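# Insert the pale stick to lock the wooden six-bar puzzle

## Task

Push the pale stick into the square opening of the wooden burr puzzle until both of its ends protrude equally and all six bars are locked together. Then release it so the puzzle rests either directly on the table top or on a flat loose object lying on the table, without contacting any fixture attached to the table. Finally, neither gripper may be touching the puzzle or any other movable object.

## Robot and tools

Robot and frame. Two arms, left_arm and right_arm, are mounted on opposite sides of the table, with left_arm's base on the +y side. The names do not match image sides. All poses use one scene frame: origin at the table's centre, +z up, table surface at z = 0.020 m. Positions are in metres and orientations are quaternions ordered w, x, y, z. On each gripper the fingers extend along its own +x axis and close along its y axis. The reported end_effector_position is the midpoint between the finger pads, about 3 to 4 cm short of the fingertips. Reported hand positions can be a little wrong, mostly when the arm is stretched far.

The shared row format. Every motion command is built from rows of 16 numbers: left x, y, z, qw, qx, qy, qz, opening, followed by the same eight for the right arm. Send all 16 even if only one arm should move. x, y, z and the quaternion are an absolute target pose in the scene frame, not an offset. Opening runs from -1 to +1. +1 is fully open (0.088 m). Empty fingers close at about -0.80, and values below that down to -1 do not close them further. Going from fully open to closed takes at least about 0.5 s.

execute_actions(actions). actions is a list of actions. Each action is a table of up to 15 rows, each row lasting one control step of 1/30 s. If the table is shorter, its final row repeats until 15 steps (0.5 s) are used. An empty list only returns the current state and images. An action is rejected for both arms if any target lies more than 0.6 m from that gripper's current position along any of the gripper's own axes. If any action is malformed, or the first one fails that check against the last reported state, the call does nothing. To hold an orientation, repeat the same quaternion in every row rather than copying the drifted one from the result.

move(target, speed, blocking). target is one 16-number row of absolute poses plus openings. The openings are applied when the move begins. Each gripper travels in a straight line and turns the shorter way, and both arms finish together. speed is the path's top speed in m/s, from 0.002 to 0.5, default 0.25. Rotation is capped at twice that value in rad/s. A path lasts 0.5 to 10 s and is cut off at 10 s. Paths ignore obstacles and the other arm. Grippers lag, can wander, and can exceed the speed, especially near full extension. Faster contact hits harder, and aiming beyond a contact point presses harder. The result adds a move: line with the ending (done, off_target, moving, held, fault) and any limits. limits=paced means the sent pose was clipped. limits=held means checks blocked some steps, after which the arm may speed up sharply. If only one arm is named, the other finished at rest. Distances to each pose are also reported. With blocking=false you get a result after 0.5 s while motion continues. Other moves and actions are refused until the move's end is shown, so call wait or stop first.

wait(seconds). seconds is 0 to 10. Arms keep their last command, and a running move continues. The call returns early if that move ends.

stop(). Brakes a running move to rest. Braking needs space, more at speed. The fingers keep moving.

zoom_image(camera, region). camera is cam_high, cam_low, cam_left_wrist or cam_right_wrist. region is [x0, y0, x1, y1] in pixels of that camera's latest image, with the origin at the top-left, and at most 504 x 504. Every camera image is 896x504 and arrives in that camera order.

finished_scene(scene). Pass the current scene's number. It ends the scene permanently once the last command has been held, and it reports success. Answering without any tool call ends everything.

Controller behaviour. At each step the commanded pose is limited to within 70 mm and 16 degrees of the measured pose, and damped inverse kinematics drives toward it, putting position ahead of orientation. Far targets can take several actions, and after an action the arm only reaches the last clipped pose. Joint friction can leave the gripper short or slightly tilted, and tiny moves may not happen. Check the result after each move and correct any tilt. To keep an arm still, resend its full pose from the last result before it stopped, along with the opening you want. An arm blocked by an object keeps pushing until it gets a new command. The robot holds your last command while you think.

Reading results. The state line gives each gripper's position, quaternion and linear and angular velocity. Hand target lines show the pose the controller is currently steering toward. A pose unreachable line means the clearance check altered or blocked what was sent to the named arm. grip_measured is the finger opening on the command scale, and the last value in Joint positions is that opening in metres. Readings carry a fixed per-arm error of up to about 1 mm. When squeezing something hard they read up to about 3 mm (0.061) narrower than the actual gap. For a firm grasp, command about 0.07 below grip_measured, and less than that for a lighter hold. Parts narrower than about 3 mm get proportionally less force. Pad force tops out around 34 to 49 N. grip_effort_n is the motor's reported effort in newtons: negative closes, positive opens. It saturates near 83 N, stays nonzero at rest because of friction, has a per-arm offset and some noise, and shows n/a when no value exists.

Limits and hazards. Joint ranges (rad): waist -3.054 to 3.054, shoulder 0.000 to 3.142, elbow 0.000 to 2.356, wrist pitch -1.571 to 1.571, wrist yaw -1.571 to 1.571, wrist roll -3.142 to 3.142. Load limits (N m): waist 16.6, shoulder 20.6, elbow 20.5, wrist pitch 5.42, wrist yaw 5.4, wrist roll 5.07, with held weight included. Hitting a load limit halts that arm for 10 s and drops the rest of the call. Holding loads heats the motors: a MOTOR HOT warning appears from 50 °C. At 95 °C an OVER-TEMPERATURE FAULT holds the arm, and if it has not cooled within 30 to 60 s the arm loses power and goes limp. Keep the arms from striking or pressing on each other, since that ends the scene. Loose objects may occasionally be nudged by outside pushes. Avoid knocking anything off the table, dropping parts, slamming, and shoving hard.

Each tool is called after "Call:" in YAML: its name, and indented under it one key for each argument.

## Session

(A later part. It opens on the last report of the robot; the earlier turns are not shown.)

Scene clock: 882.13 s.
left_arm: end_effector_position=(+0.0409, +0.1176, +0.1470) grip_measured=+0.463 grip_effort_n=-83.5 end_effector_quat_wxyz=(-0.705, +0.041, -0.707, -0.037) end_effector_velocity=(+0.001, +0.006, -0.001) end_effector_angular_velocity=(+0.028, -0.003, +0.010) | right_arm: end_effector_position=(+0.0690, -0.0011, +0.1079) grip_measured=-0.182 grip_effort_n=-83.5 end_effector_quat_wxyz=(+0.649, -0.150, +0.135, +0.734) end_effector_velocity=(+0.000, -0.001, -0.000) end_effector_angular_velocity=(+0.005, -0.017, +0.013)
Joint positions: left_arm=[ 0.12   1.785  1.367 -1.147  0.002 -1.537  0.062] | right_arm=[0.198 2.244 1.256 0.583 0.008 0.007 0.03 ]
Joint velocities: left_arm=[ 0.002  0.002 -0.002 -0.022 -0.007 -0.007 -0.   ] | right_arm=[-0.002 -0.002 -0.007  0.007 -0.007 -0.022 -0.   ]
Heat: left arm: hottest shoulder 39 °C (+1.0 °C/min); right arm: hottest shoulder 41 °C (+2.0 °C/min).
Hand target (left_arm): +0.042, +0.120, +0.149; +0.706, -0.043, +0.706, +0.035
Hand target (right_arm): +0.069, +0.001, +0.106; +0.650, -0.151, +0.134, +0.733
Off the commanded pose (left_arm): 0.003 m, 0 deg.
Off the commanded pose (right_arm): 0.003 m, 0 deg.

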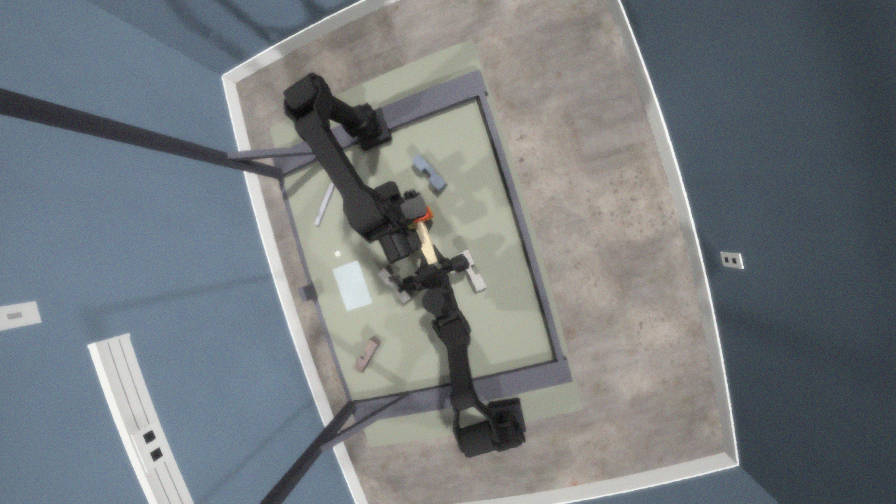

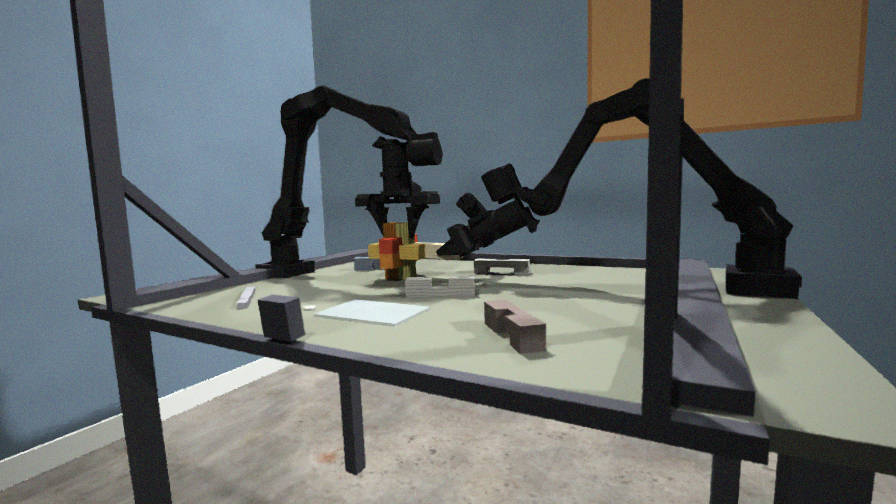

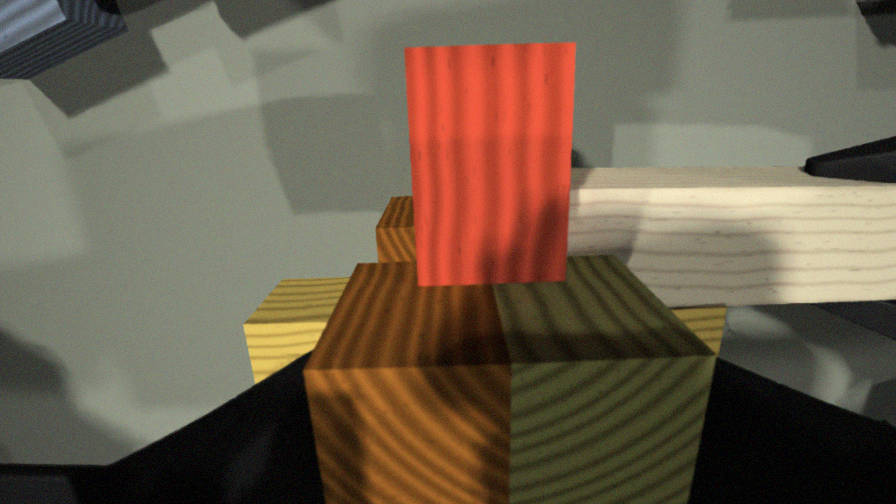

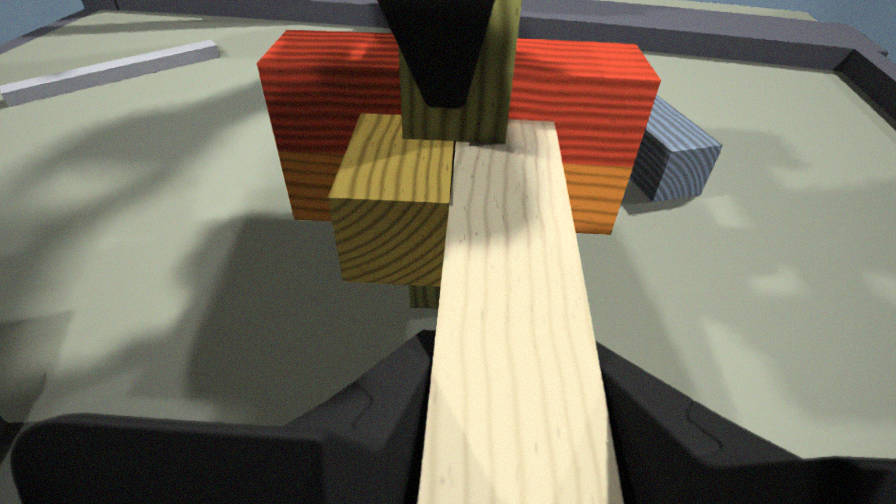

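Call:
execute_actions:
  actions:
    - [[0.0418,0.1200,0.149,0.7063,-0.0431,0.7057,0.0347,0.40, 0.0690,-0.0005,0.1110,0.6503,-0.1476,0.1308,0.7337,-0.23]]
    - [[0.0418,0.1200,0.149,0.7063,-0.0431,0.7057,0.0347,0.40, 0.0689,-0.0002,0.1150,0.6506,-0.1461,0.1294,0.7341,-0.23]]
    - [[0.0418,0.1200,0.149,0.7063,-0.0431,0.7057,0.0347,0.40, 0.0689,0.0000,0.1175,0.6508,-0.1445,0.1280,0.7344,-0.23]]

Scene clock: 980.23 s.
left_arm: end_effector_position=(+0.0409, +0.1176, +0.1470) grip_measured=+0.463 grip_effort_n=-83.5 end_effector_quat_wxyz=(-0.705, +0.041, -0.707, -0.037) end_effector_velocity=(-0.002, +0.002, +0.000) end_effector_angular_velocity=(+0.006, +0.008, +0.005) | right_arm: end_effector_position=(+0.0690, -0.0010, +0.1090) grip_measured=-0.182 grip_effort_n=-83.5 end_effector_quat_wxyz=(+0.649, -0.149, +0.134, +0.734) end_effector_velocity=(+0.000, -0.001, -0.001) end_effector_angular_velocity=(-0.005, -0.018, +0.013)
Joint positions: left_arm=[ 0.12   1.785  1.367 -1.147  0.002 -1.537  0.062] | right_arm=[0.198 2.242 1.256 0.583 0.008 0.007 0.03 ]
Joint velocities: left_arm=[-0.002 -0.002 -0.002 -0.007  0.007 -0.007 -0.   ] | right_arm=[-0.002 -0.002 -0.002 -0.007 -0.007 -0.022 -0.   ]
Heat: left arm: hottest shoulder 40 °C (+1.0 °C/min); right arm: hottest shoulder 43 °C (+1.0 °C/min).
Hand target (left_arm): +0.042, +0.120, +0.149; +0.706, -0.043, +0.706, +0.035
Hand target (right_arm): +0.069, +0.000, +0.117; +0.651, -0.144, +0.128, +0.734
Off the commanded pose (left_arm): 0.003 m, 0 deg.
Off the commanded pose (right_arm): 0.009 m, 1 deg.

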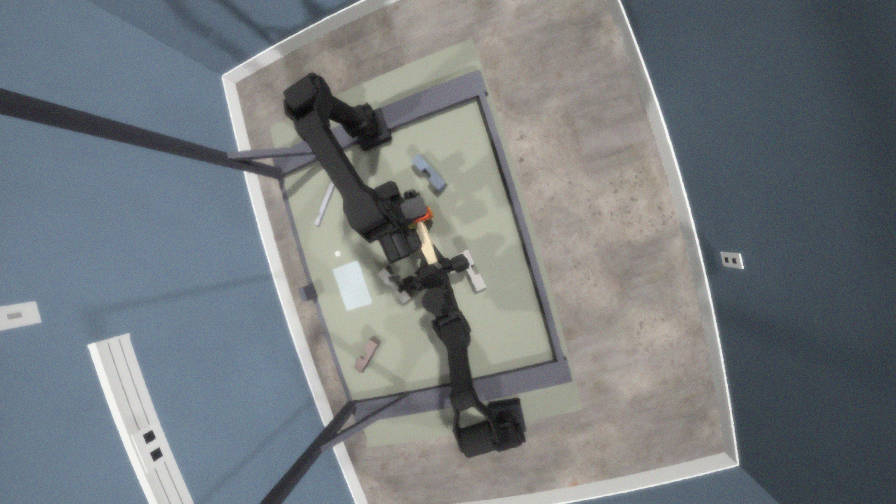

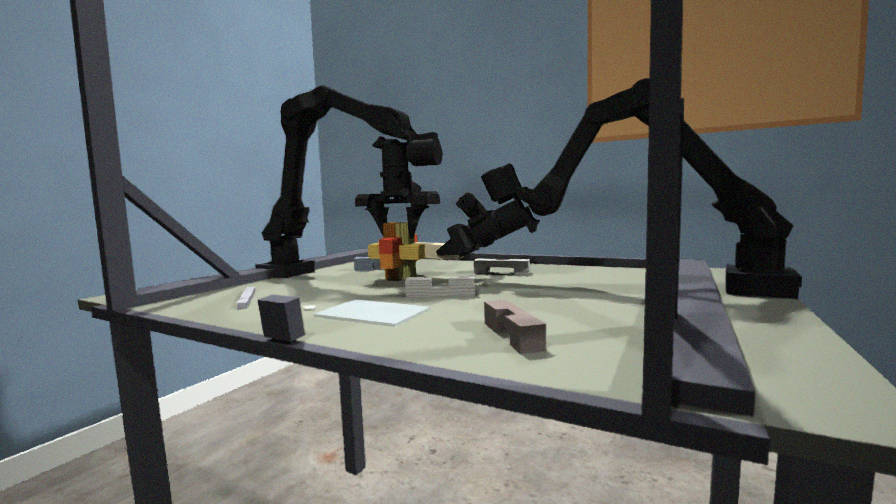

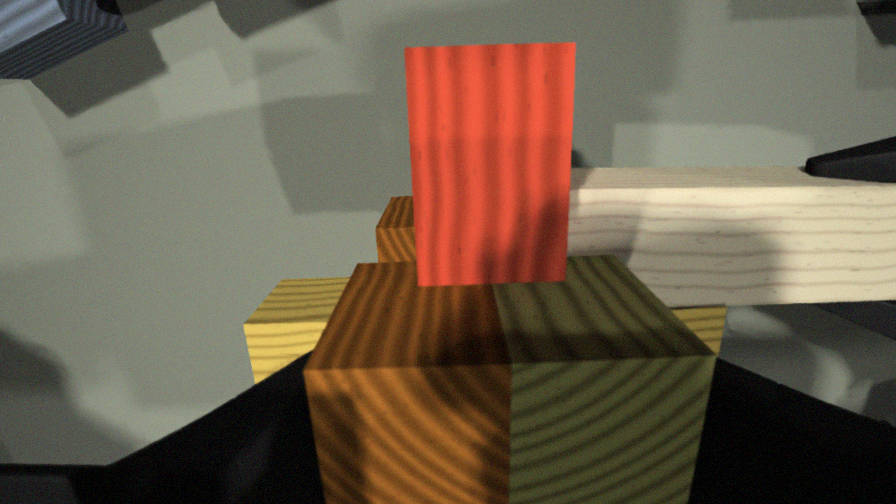

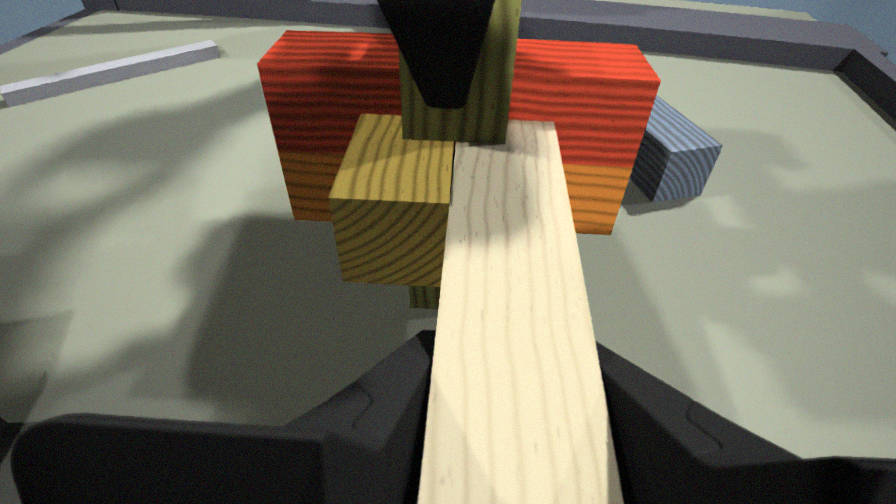

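Call:
execute_actions:
  actions:
    - [[0.0418,0.1200,0.149,0.7063,-0.0431,0.7057,0.0347,0.40, 0.0689,0.0001,0.1185,0.6509,-0.1438,0.1274,0.7345,-0.23]]
    - [[0.0418,0.1200,0.149,0.7063,-0.0431,0.7057,0.0347,0.40, 0.0689,0.0002,0.1195,0.6510,-0.1432,0.1269,0.7346,-0.23]]

Call:
zoom_image:
  camera: "cam_right_wrist"
  region: [420, 110, 570, 215]

Scene clock: 985.70 s.
left_arm: end_effector_position=(+0.0409, +0.1176, +0.1470) grip_measured=+0.463 grip_effort_n=-83.5 end_effector_quat_wxyz=(-0.705, +0.041, -0.707, -0.037) end_effector_velocity=(+0.002, -0.001, -0.001) end_effector_angular_velocity=(-0.001, -0.007, +0.039) | right_arm: end_effector_position=(+0.0690, -0.0010, +0.1093) grip_measured=-0.182 grip_effort_n=-83.5 end_effector_quat_wxyz=(+0.649, -0.149, +0.134, +0.734) end_effector_velocity=(+0.003, -0.001, -0.001) end_effector_angular_velocity=(-0.006, -0.011, -0.006)
Joint positions: left_arm=[ 0.12   1.785  1.367 -1.147  0.002 -1.537  0.062] | right_arm=[0.198 2.241 1.256 0.582 0.008 0.007 0.03 ]
Joint velocities: left_arm=[ 0.002  0.002 -0.002  0.007 -0.007 -0.037 -0.   ] | right_arm=[-0.002 -0.002 -0.002 -0.007  0.007 -0.007 -0.   ]
Heat: left arm: hottest shoulder 40 °C (+1.0 °C/min); right arm: hottest shoulder 44 °C (+2.0 °C/min).
Hand target (left_arm): +0.042, +0.120, +0.149; +0.706, -0.043, +0.706, +0.035
Hand target (right_arm): +0.069, +0.000, +0.119; +0.651, -0.143, +0.127, +0.735
Off the commanded pose (left_arm): 0.003 m, 0 deg.
Off the commanded pose (right_arm): 0.010 m, 1 deg.

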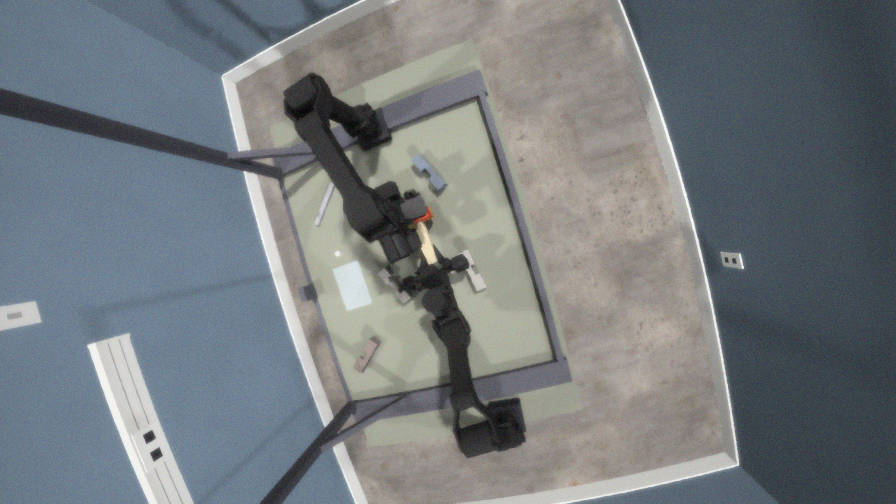

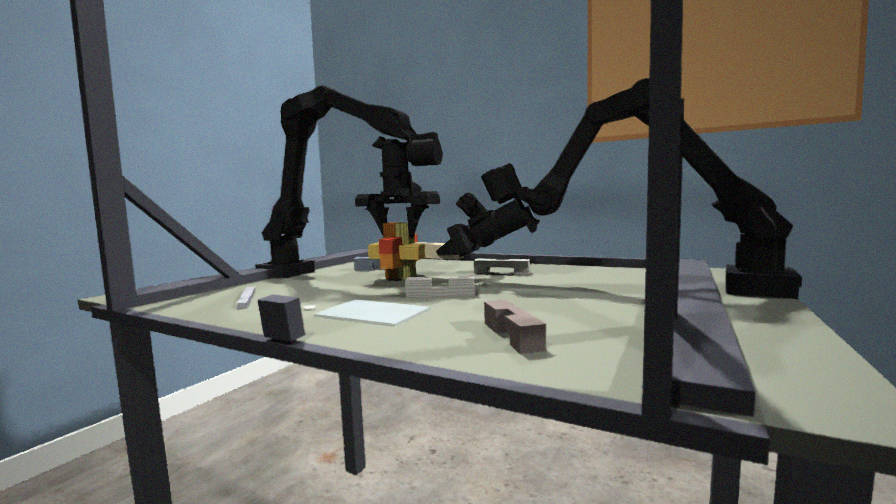

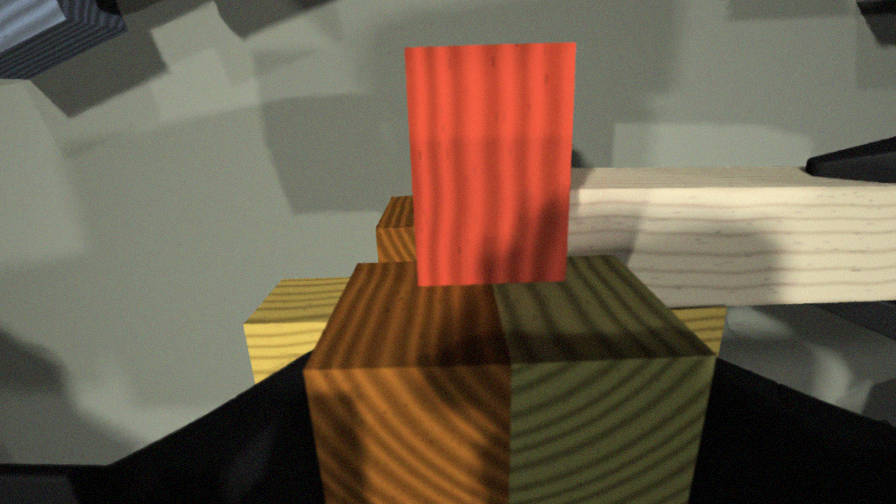

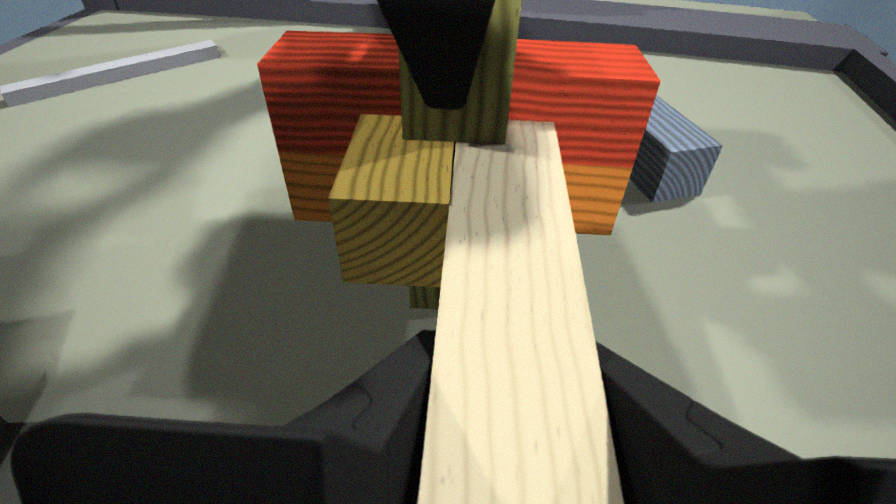

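Region (420, 110, 570, 215) of cam_right_wrist's 896x504 image, scaled by 3.360, with more detail than that image has; it fills the top 353 rows of this view, and the rest is white.

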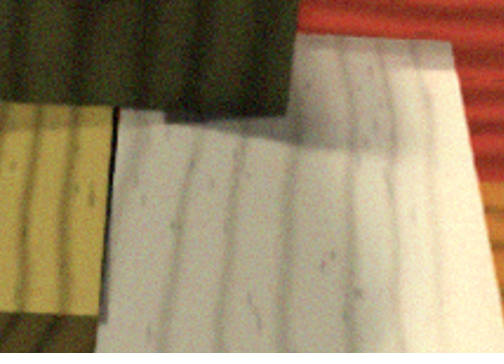

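Call:
execute_actions:
  actions:
    - [[0.0418,0.1200,0.149,0.7063,-0.0431,0.7057,0.0347,0.40, 0.0690,-0.0004,0.1182,0.6506,-0.1453,0.1288,0.7342,-0.23]]
    - [[0.0418,0.1200,0.149,0.7063,-0.0431,0.7057,0.0347,0.40, 0.0690,-0.0009,0.1169,0.6503,-0.1473,0.1306,0.7338,-0.23]]
    - [[0.0418,0.1200,0.149,0.7063,-0.0431,0.7057,0.0347,0.40, 0.0690,-0.0013,0.1169,0.6500,-0.1489,0.1320,0.7335,-0.23]]
    - [[0.0418,0.1200,0.149,0.7063,-0.0431,0.7057,0.0347,0.40, 0.0691,-0.0018,0.1169,0.6497,-0.1505,0.1334,0.7331,-0.23]]

Call:
zoom_image:
  camera: "cam_right_wrist"
  region: [420, 100, 580, 215]

Scene clock: 1003.70 s.
left_arm: end_effector_position=(+0.0410, +0.1170, +0.1470) grip_measured=+0.463 grip_effort_n=-83.5 end_effector_quat_wxyz=(-0.706, +0.042, -0.706, -0.036) end_effector_velocity=(-0.000, +0.002, +0.000) end_effector_angular_velocity=(+0.008, -0.006, +0.005) | right_arm: end_effector_position=(+0.0692, -0.0024, +0.1095) grip_measured=-0.182 grip_effort_n=-83.5 end_effector_quat_wxyz=(+0.648, -0.154, +0.138, +0.733) end_effector_velocity=(+0.001, -0.004, -0.006) end_effector_angular_velocity=(-0.025, -0.021, +0.013)
Joint positions: left_arm=[ 0.12   1.785  1.367 -1.144  0.002 -1.537  0.062] | right_arm=[0.198 2.234 1.256 0.562 0.008 0.007 0.03 ]
Joint velocities: left_arm=[-0.002 -0.002 -0.002 -0.007 -0.007 -0.007  0.   ] | right_arm=[-0.002 -0.002 -0.007 -0.022 -0.007 -0.022  0.   ]
Heat: left arm: hottest shoulder 40 °C (+1.0 °C/min); right arm: hottest shoulder 46 °C (+4.0 °C/min).
Hand target (left_arm): +0.042, +0.120, +0.149; +0.706, -0.043, +0.706, +0.035
Hand target (right_arm): +0.069, -0.002, +0.117; +0.650, -0.151, +0.133, +0.733
Off the commanded pose (left_arm): 0.004 m, 0 deg.
Off the commanded pose (right_arm): 0.007 m, 1 deg.

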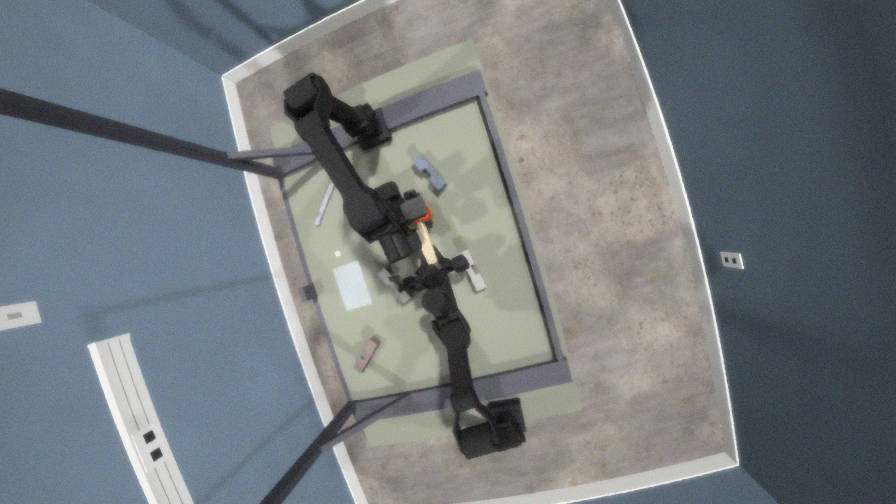

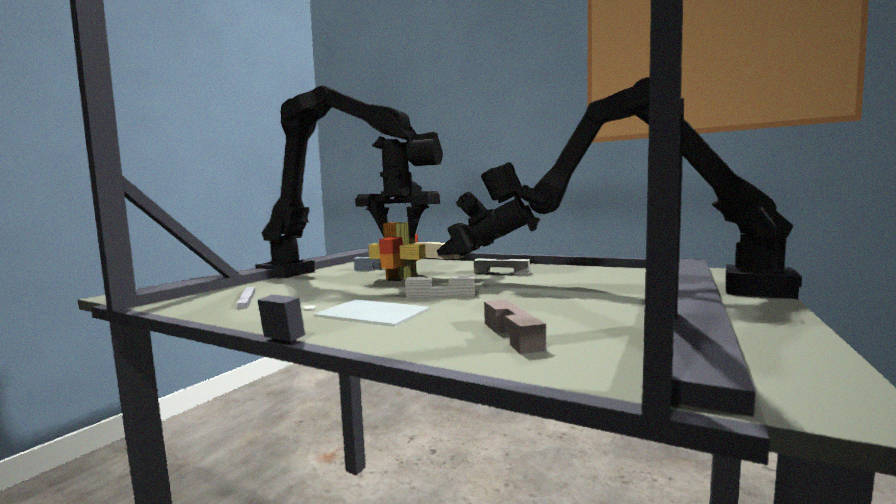

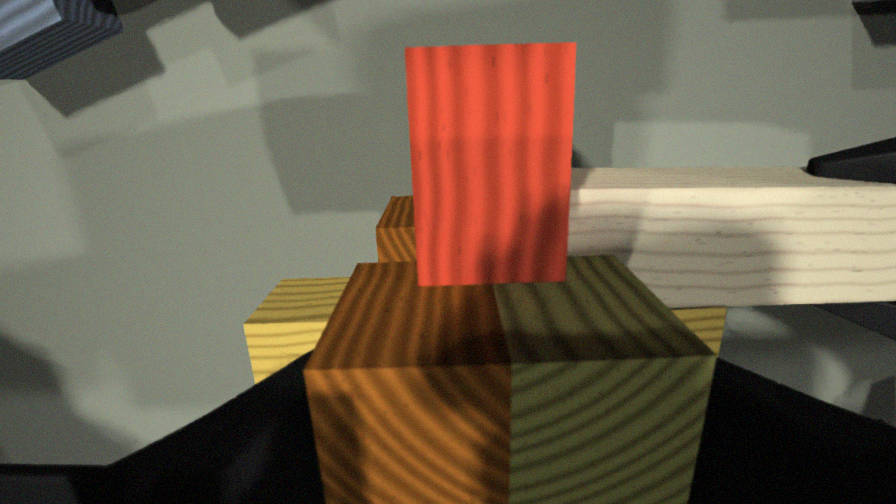

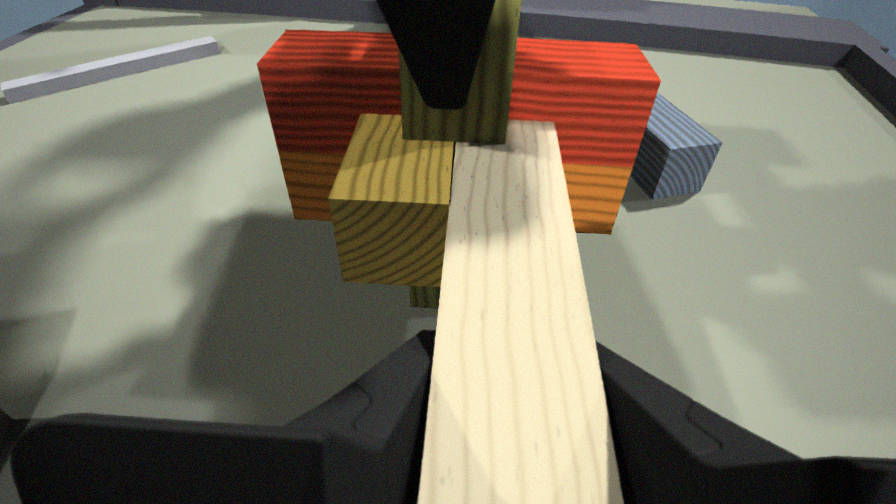

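Region (420, 100, 580, 215) of cam_right_wrist's 896x504 image, scaled by 3.150, with more detail than that image has; it fills the top 362 rows of this view, and the rest is white.

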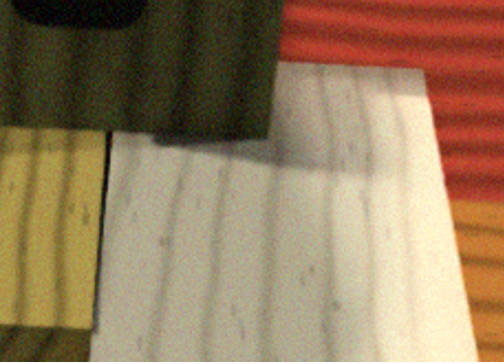

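Call:
zoom_image:
  camera: "cam_right_wrist"
  region: [420, 125, 510, 215]

Call:
zoom_image:
  camera: "cam_left_wrist"
  region: [640, 270, 760, 340]

Region (420, 125, 510, 215) of cam_right_wrist's 896x504 image, scaled by 5.600, with more detail than that image has.

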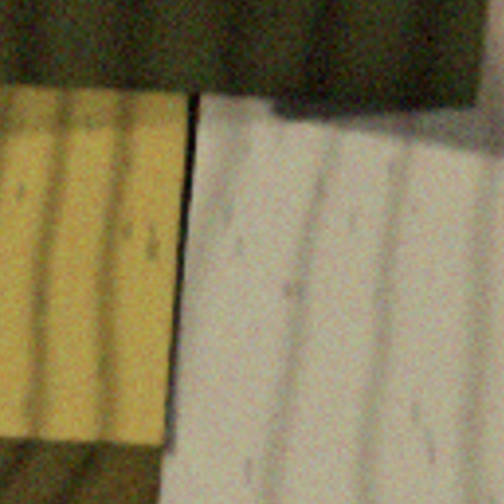

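Region (640, 270, 760, 340) of cam_left_wrist's 896x504 image, scaled by 4.200, with more detail than that image has; it fills the top 294 rows of this view, and the rest is white.

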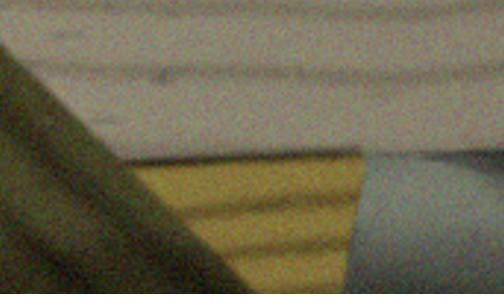

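Call:
execute_actions:
  actions:
    - [[0.0418,0.1200,0.149,0.7063,-0.0431,0.7057,0.0347,0.40, 0.0691,-0.0023,0.1171,0.6495,-0.1520,0.1347,0.7328,-0.23]]
    - [[0.0418,0.1200,0.149,0.7063,-0.0431,0.7057,0.0347,0.40, 0.0692,-0.0028,0.1173,0.6492,-0.1535,0.1360,0.7325,-0.23]]

Call:
zoom_image:
  camera: "cam_right_wrist"
  region: [420, 100, 580, 215]

Scene clock: 1016.03 s.
left_arm: end_effector_position=(+0.0411, +0.1165, +0.1470) grip_measured=+0.463 grip_effort_n=-83.5 end_effector_quat_wxyz=(-0.706, +0.043, -0.706, -0.036) end_effector_velocity=(-0.000, +0.005, -0.003) end_effector_angular_velocity=(+0.032, -0.002, +0.020) | right_arm: end_effector_position=(+0.0693, -0.0032, +0.1104) grip_measured=-0.182 grip_effort_n=-83.5 end_effector_quat_wxyz=(+0.648, -0.156, +0.140, +0.732) end_effector_velocity=(+0.003, -0.002, -0.004) end_effector_angular_velocity=(-0.019, -0.026, -0.000)
Joint positions: left_arm=[ 0.12   1.785  1.367 -1.142  0.002 -1.537  0.062] | right_arm=[0.198 2.227 1.256 0.549 0.008 0.007 0.03 ]
Joint velocities: left_arm=[-0.002  0.007 -0.002 -0.022 -0.007 -0.022 -0.   ] | right_arm=[-0.002 -0.002 -0.002 -0.022  0.007 -0.022 -0.   ]
Heat: left arm: hottest shoulder 40 °C (+0.0 °C/min); right arm: hottest shoulder 47 °C (+5.0 °C/min).
Hand target (left_arm): +0.042, +0.120, +0.149; +0.706, -0.043, +0.706, +0.035
Hand target (right_arm): +0.069, -0.003, +0.117; +0.649, -0.154, +0.136, +0.732
Off the commanded pose (left_arm): 0.004 m, 0 deg.
Off the commanded pose (right_arm): 0.007 m, 1 deg.

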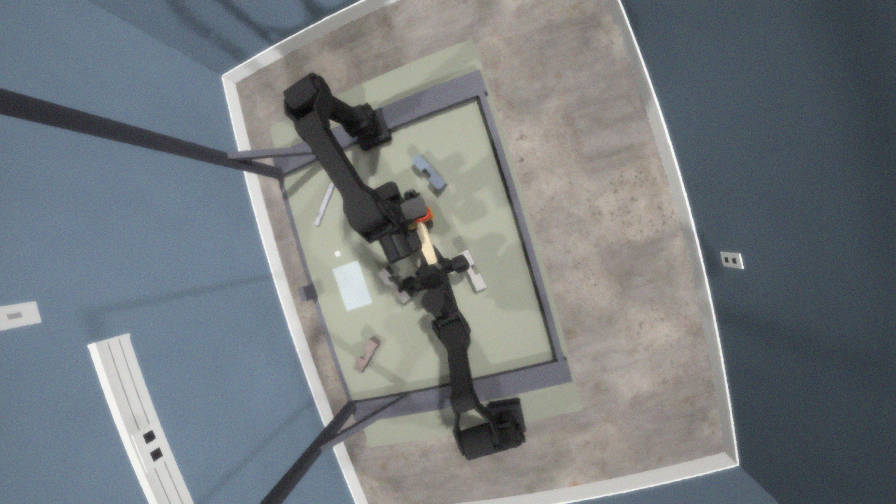

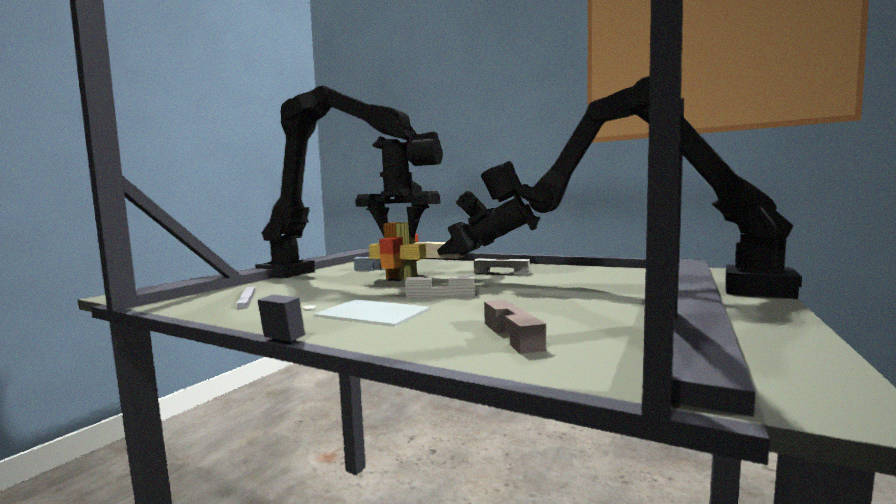

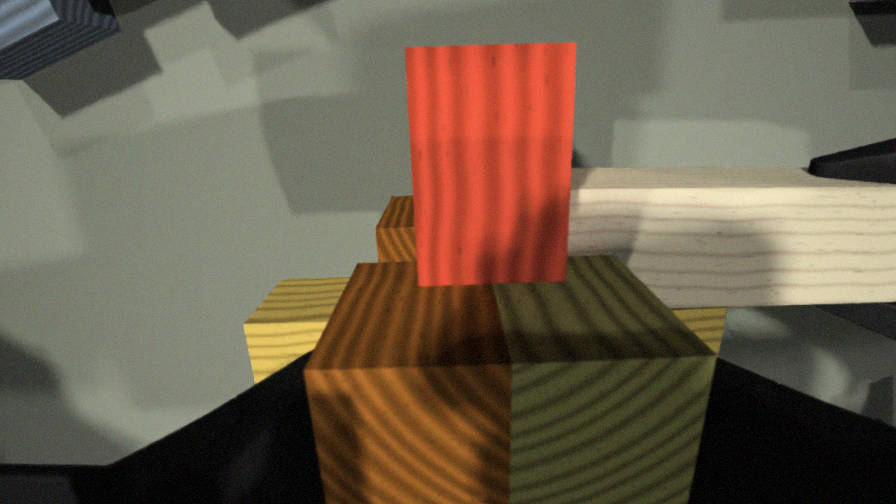

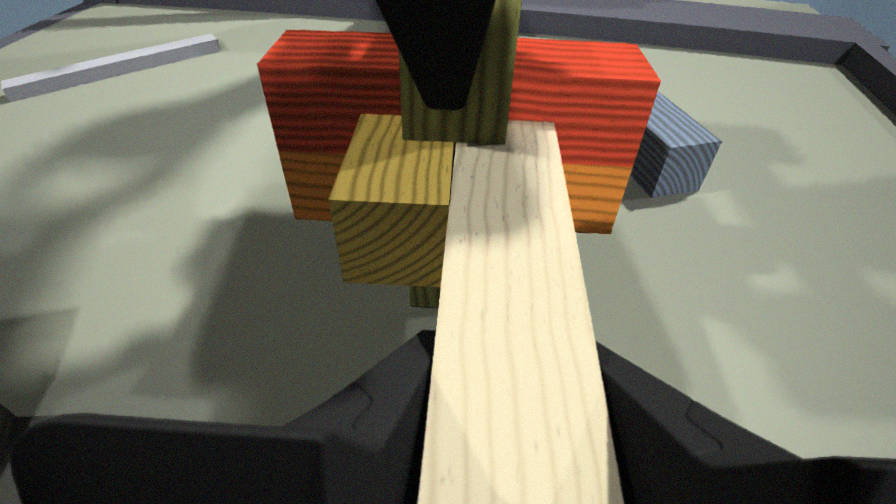

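Region (420, 100, 580, 215) of cam_right_wrist's 896x504 image, scaled by 3.150, with more detail than that image has; it fills the top 362 rows of this view, and the rest is white.

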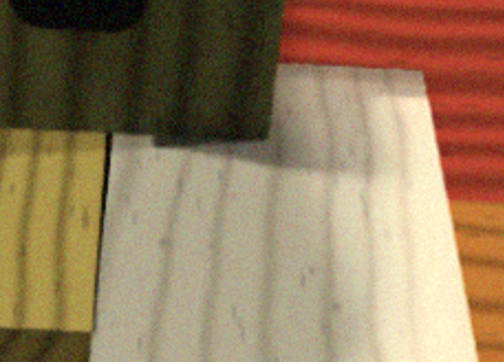

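Call:
execute_actions:
  actions:
    - [[0.0418,0.1200,0.149,0.7063,-0.0431,0.7057,0.0347,0.40, 0.0693,-0.0034,0.1125,0.6486,-0.1563,0.1385,0.7319,-0.23]]
    - [[0.0418,0.1200,0.149,0.7063,-0.0431,0.7057,0.0347,0.40, 0.0694,-0.0038,0.1110,0.6482,-0.1586,0.1405,0.7314,-0.23]]

Call:
zoom_image:
  camera: "cam_right_wrist"
  region: [420, 100, 580, 215]

Scene clock: 1033.93 s.
left_arm: end_effector_position=(+0.0411, +0.1165, +0.1470) grip_measured=+0.463 grip_effort_n=-83.5 end_effector_quat_wxyz=(-0.706, +0.043, -0.706, -0.036) end_effector_velocity=(+0.002, +0.001, +0.001) end_effector_angular_velocity=(+0.006, -0.021, +0.020) | right_arm: end_effector_position=(+0.0693, -0.0034, +0.1101) grip_measured=-0.182 grip_effort_n=-83.5 end_effector_quat_wxyz=(+0.648, -0.157, +0.141, +0.732) end_effector_velocity=(+0.001, -0.001, -0.001) end_effector_angular_velocity=(-0.009, +0.015, +0.010)
Joint positions: left_arm=[ 0.12   1.785  1.367 -1.142  0.002 -1.537  0.062] | right_arm=[0.198 2.227 1.256 0.547 0.008 0.007 0.03 ]
Joint velocities: left_arm=[-0.002 -0.002  0.002 -0.007 -0.022 -0.022 -0.   ] | right_arm=[-0.007 -0.002 -0.002 -0.007 -0.022  0.007 -0.   ]
Heat: left arm: hottest shoulder 40 °C (+0.0 °C/min); right arm: hottest shoulder 49 °C (+7.1 °C/min).
Hand target (left_arm): +0.042, +0.120, +0.149; +0.706, -0.043, +0.706, +0.035
Hand target (right_arm): +0.069, -0.004, +0.111; +0.648, -0.158, +0.140, +0.731
Off the commanded pose (left_arm): 0.004 m, 0 deg.
Off the commanded pose (right_arm): 0.001 m, 0 deg.

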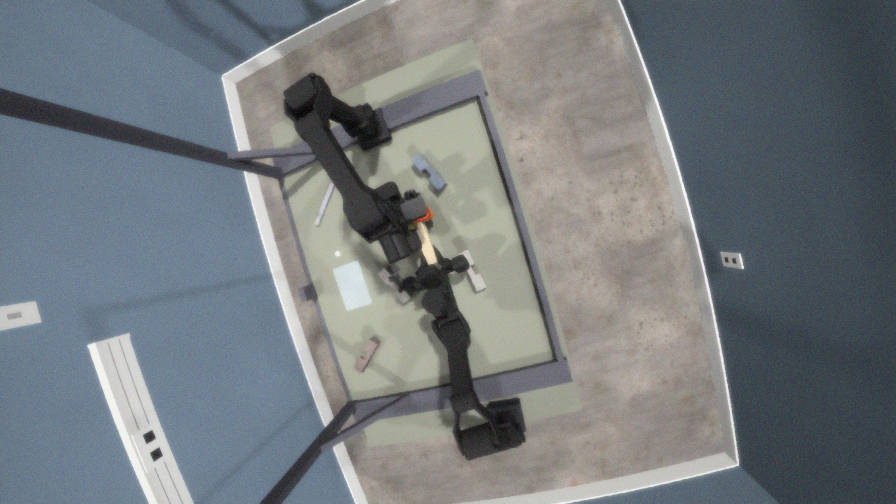

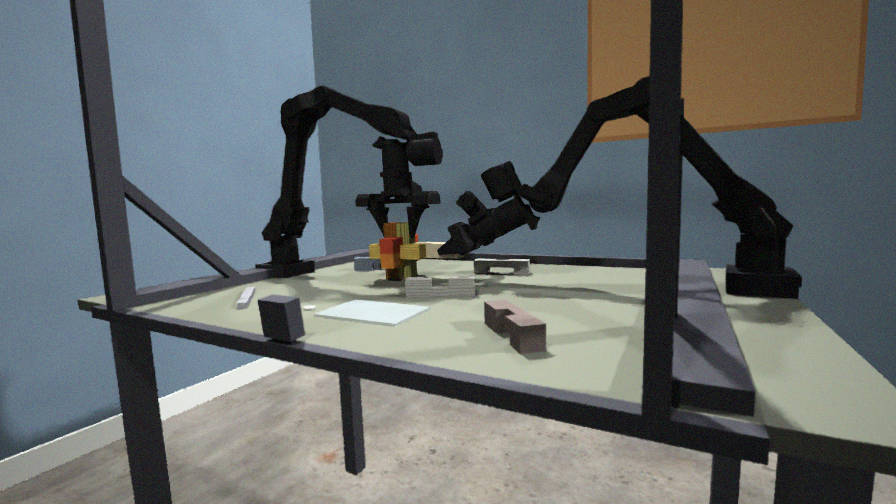

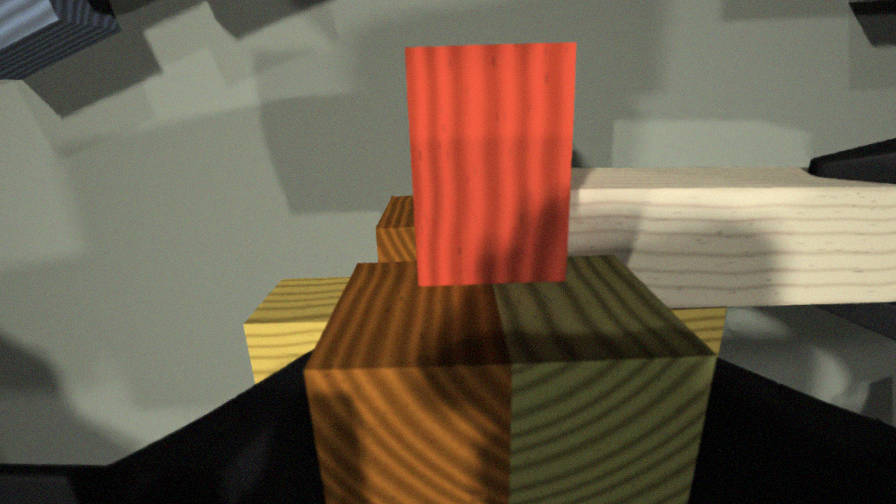

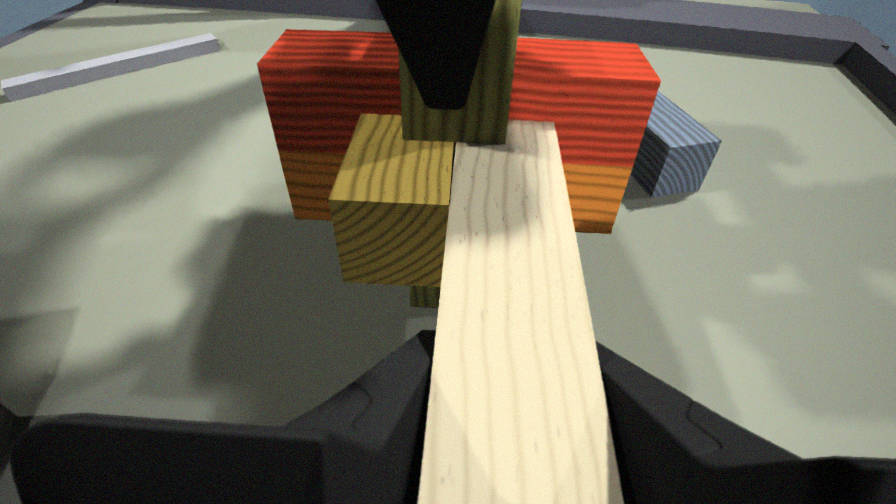

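Region (420, 100, 580, 215) of cam_right_wrist's 896x504 image, scaled by 3.150, with more detail than that image has; it fills the top 362 rows of this view, and the rest is white.

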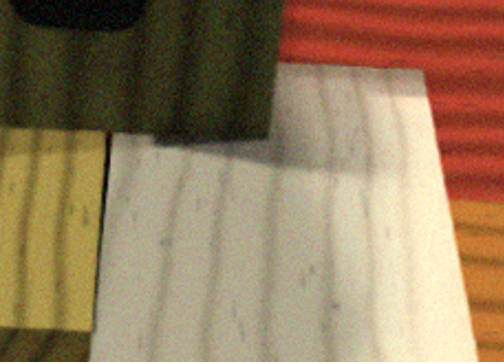

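Call:
execute_actions:
  actions:
    - [[0.0418,0.1200,0.149,0.7064,-0.0397,0.7059,0.0313,0.40, 0.0694,-0.0038,0.1110,0.6482,-0.1586,0.1405,0.7314,-0.23]]
    - [[0.0418,0.1200,0.149,0.7066,-0.0363,0.7061,0.0279,0.40, 0.0694,-0.0038,0.1110,0.6482,-0.1586,0.1405,0.7314,-0.23]]

Call:
zoom_image:
  camera: "cam_right_wrist"
  region: [420, 100, 580, 215]

Scene clock: 1038.37 s.
left_arm: end_effector_position=(+0.0411, +0.1165, +0.1470) grip_measured=+0.463 grip_effort_n=-83.5 end_effector_quat_wxyz=(+0.706, -0.037, +0.707, +0.030) end_effector_velocity=(-0.000, +0.005, +0.000) end_effector_angular_velocity=(+0.023, -0.004, +0.005) | right_arm: end_effector_position=(+0.0691, -0.0035, +0.1100) grip_measured=-0.182 grip_effort_n=-83.5 end_effector_quat_wxyz=(+0.648, -0.157, +0.141, +0.732) end_effector_velocity=(+0.005, -0.000, +0.001) end_effector_angular_velocity=(-0.011, -0.011, -0.011)
Joint positions: left_arm=[ 0.12   1.785  1.367 -1.142  0.002 -1.521  0.062] | right_arm=[0.198 2.227 1.256 0.546 0.008 0.007 0.03 ]
Joint velocities: left_arm=[-0.002 -0.002 -0.002 -0.022 -0.007 -0.007 -0.   ] | right_arm=[-0.007 -0.007  0.002 -0.022  0.007 -0.007 -0.   ]
Heat: left arm: hottest shoulder 40 °C (+0.0 °C/min); right arm: hottest shoulder 48 °C (+6.0 °C/min).
Hand target (left_arm): +0.042, +0.120, +0.149; +0.707, -0.036, +0.706, +0.028
Hand target (right_arm): +0.070, -0.004, +0.111; +0.648, -0.158, +0.140, +0.731
Off the commanded pose (left_arm): 0.004 m, 0 deg.
Off the commanded pose (right_arm): 0.001 m, 0 deg.

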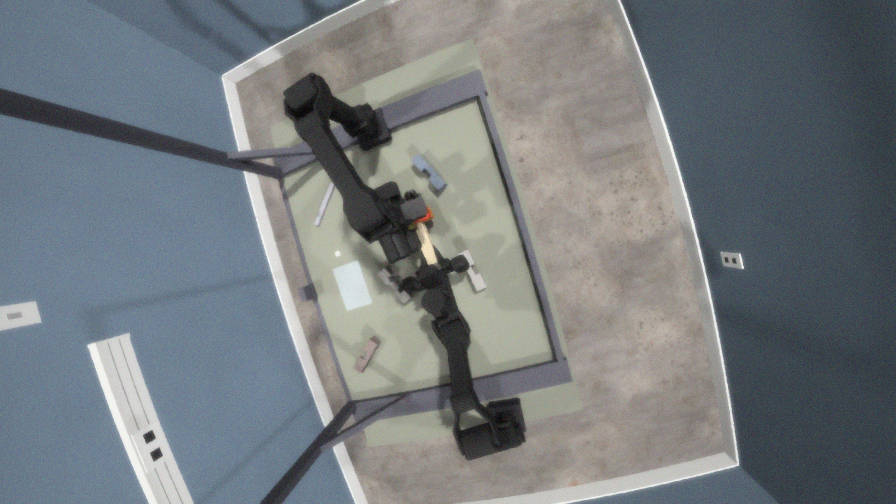

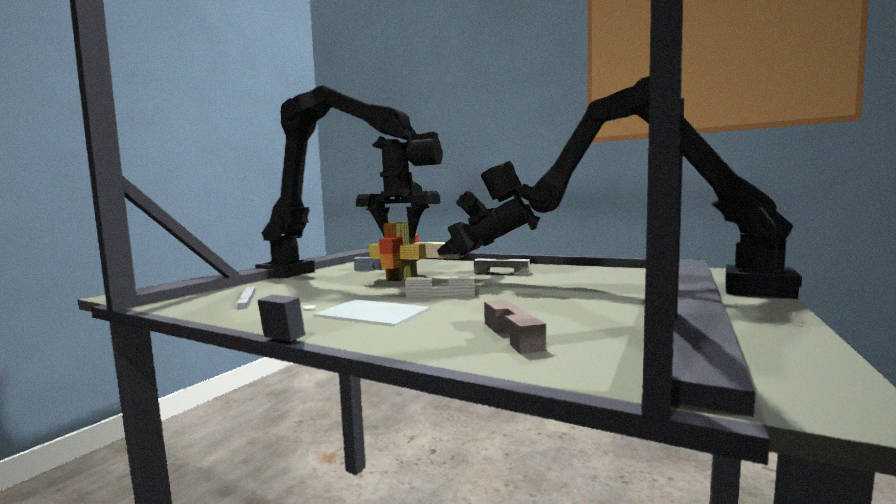

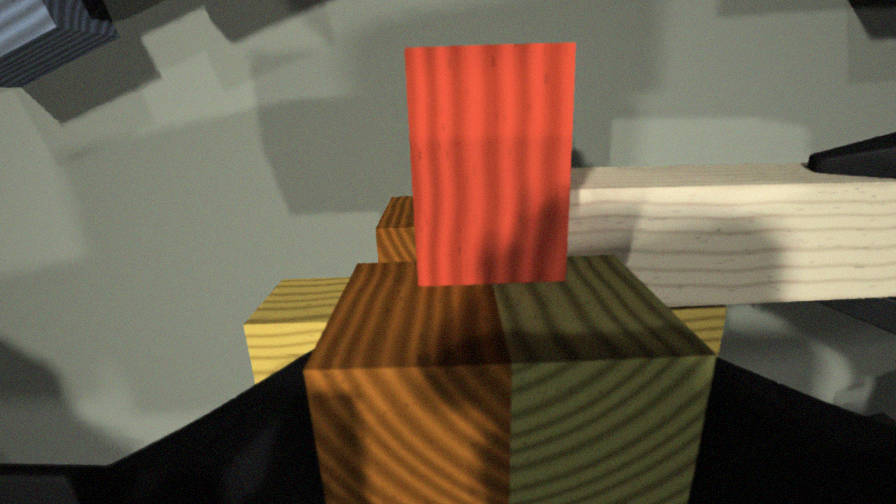

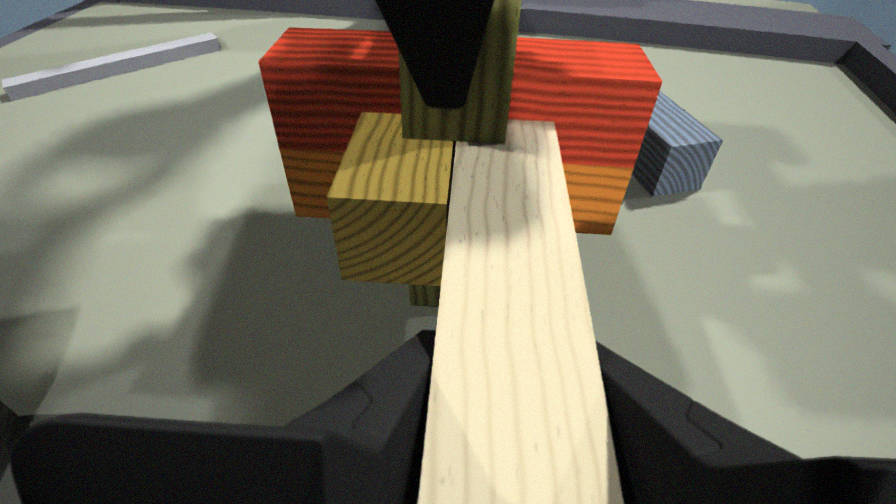

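Region (420, 100, 580, 215) of cam_right_wrist's 896x504 image, scaled by 3.150, with more detail than that image has; it fills the top 362 rows of this view, and the rest is white.

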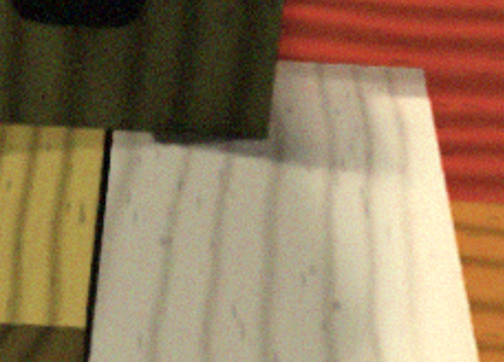

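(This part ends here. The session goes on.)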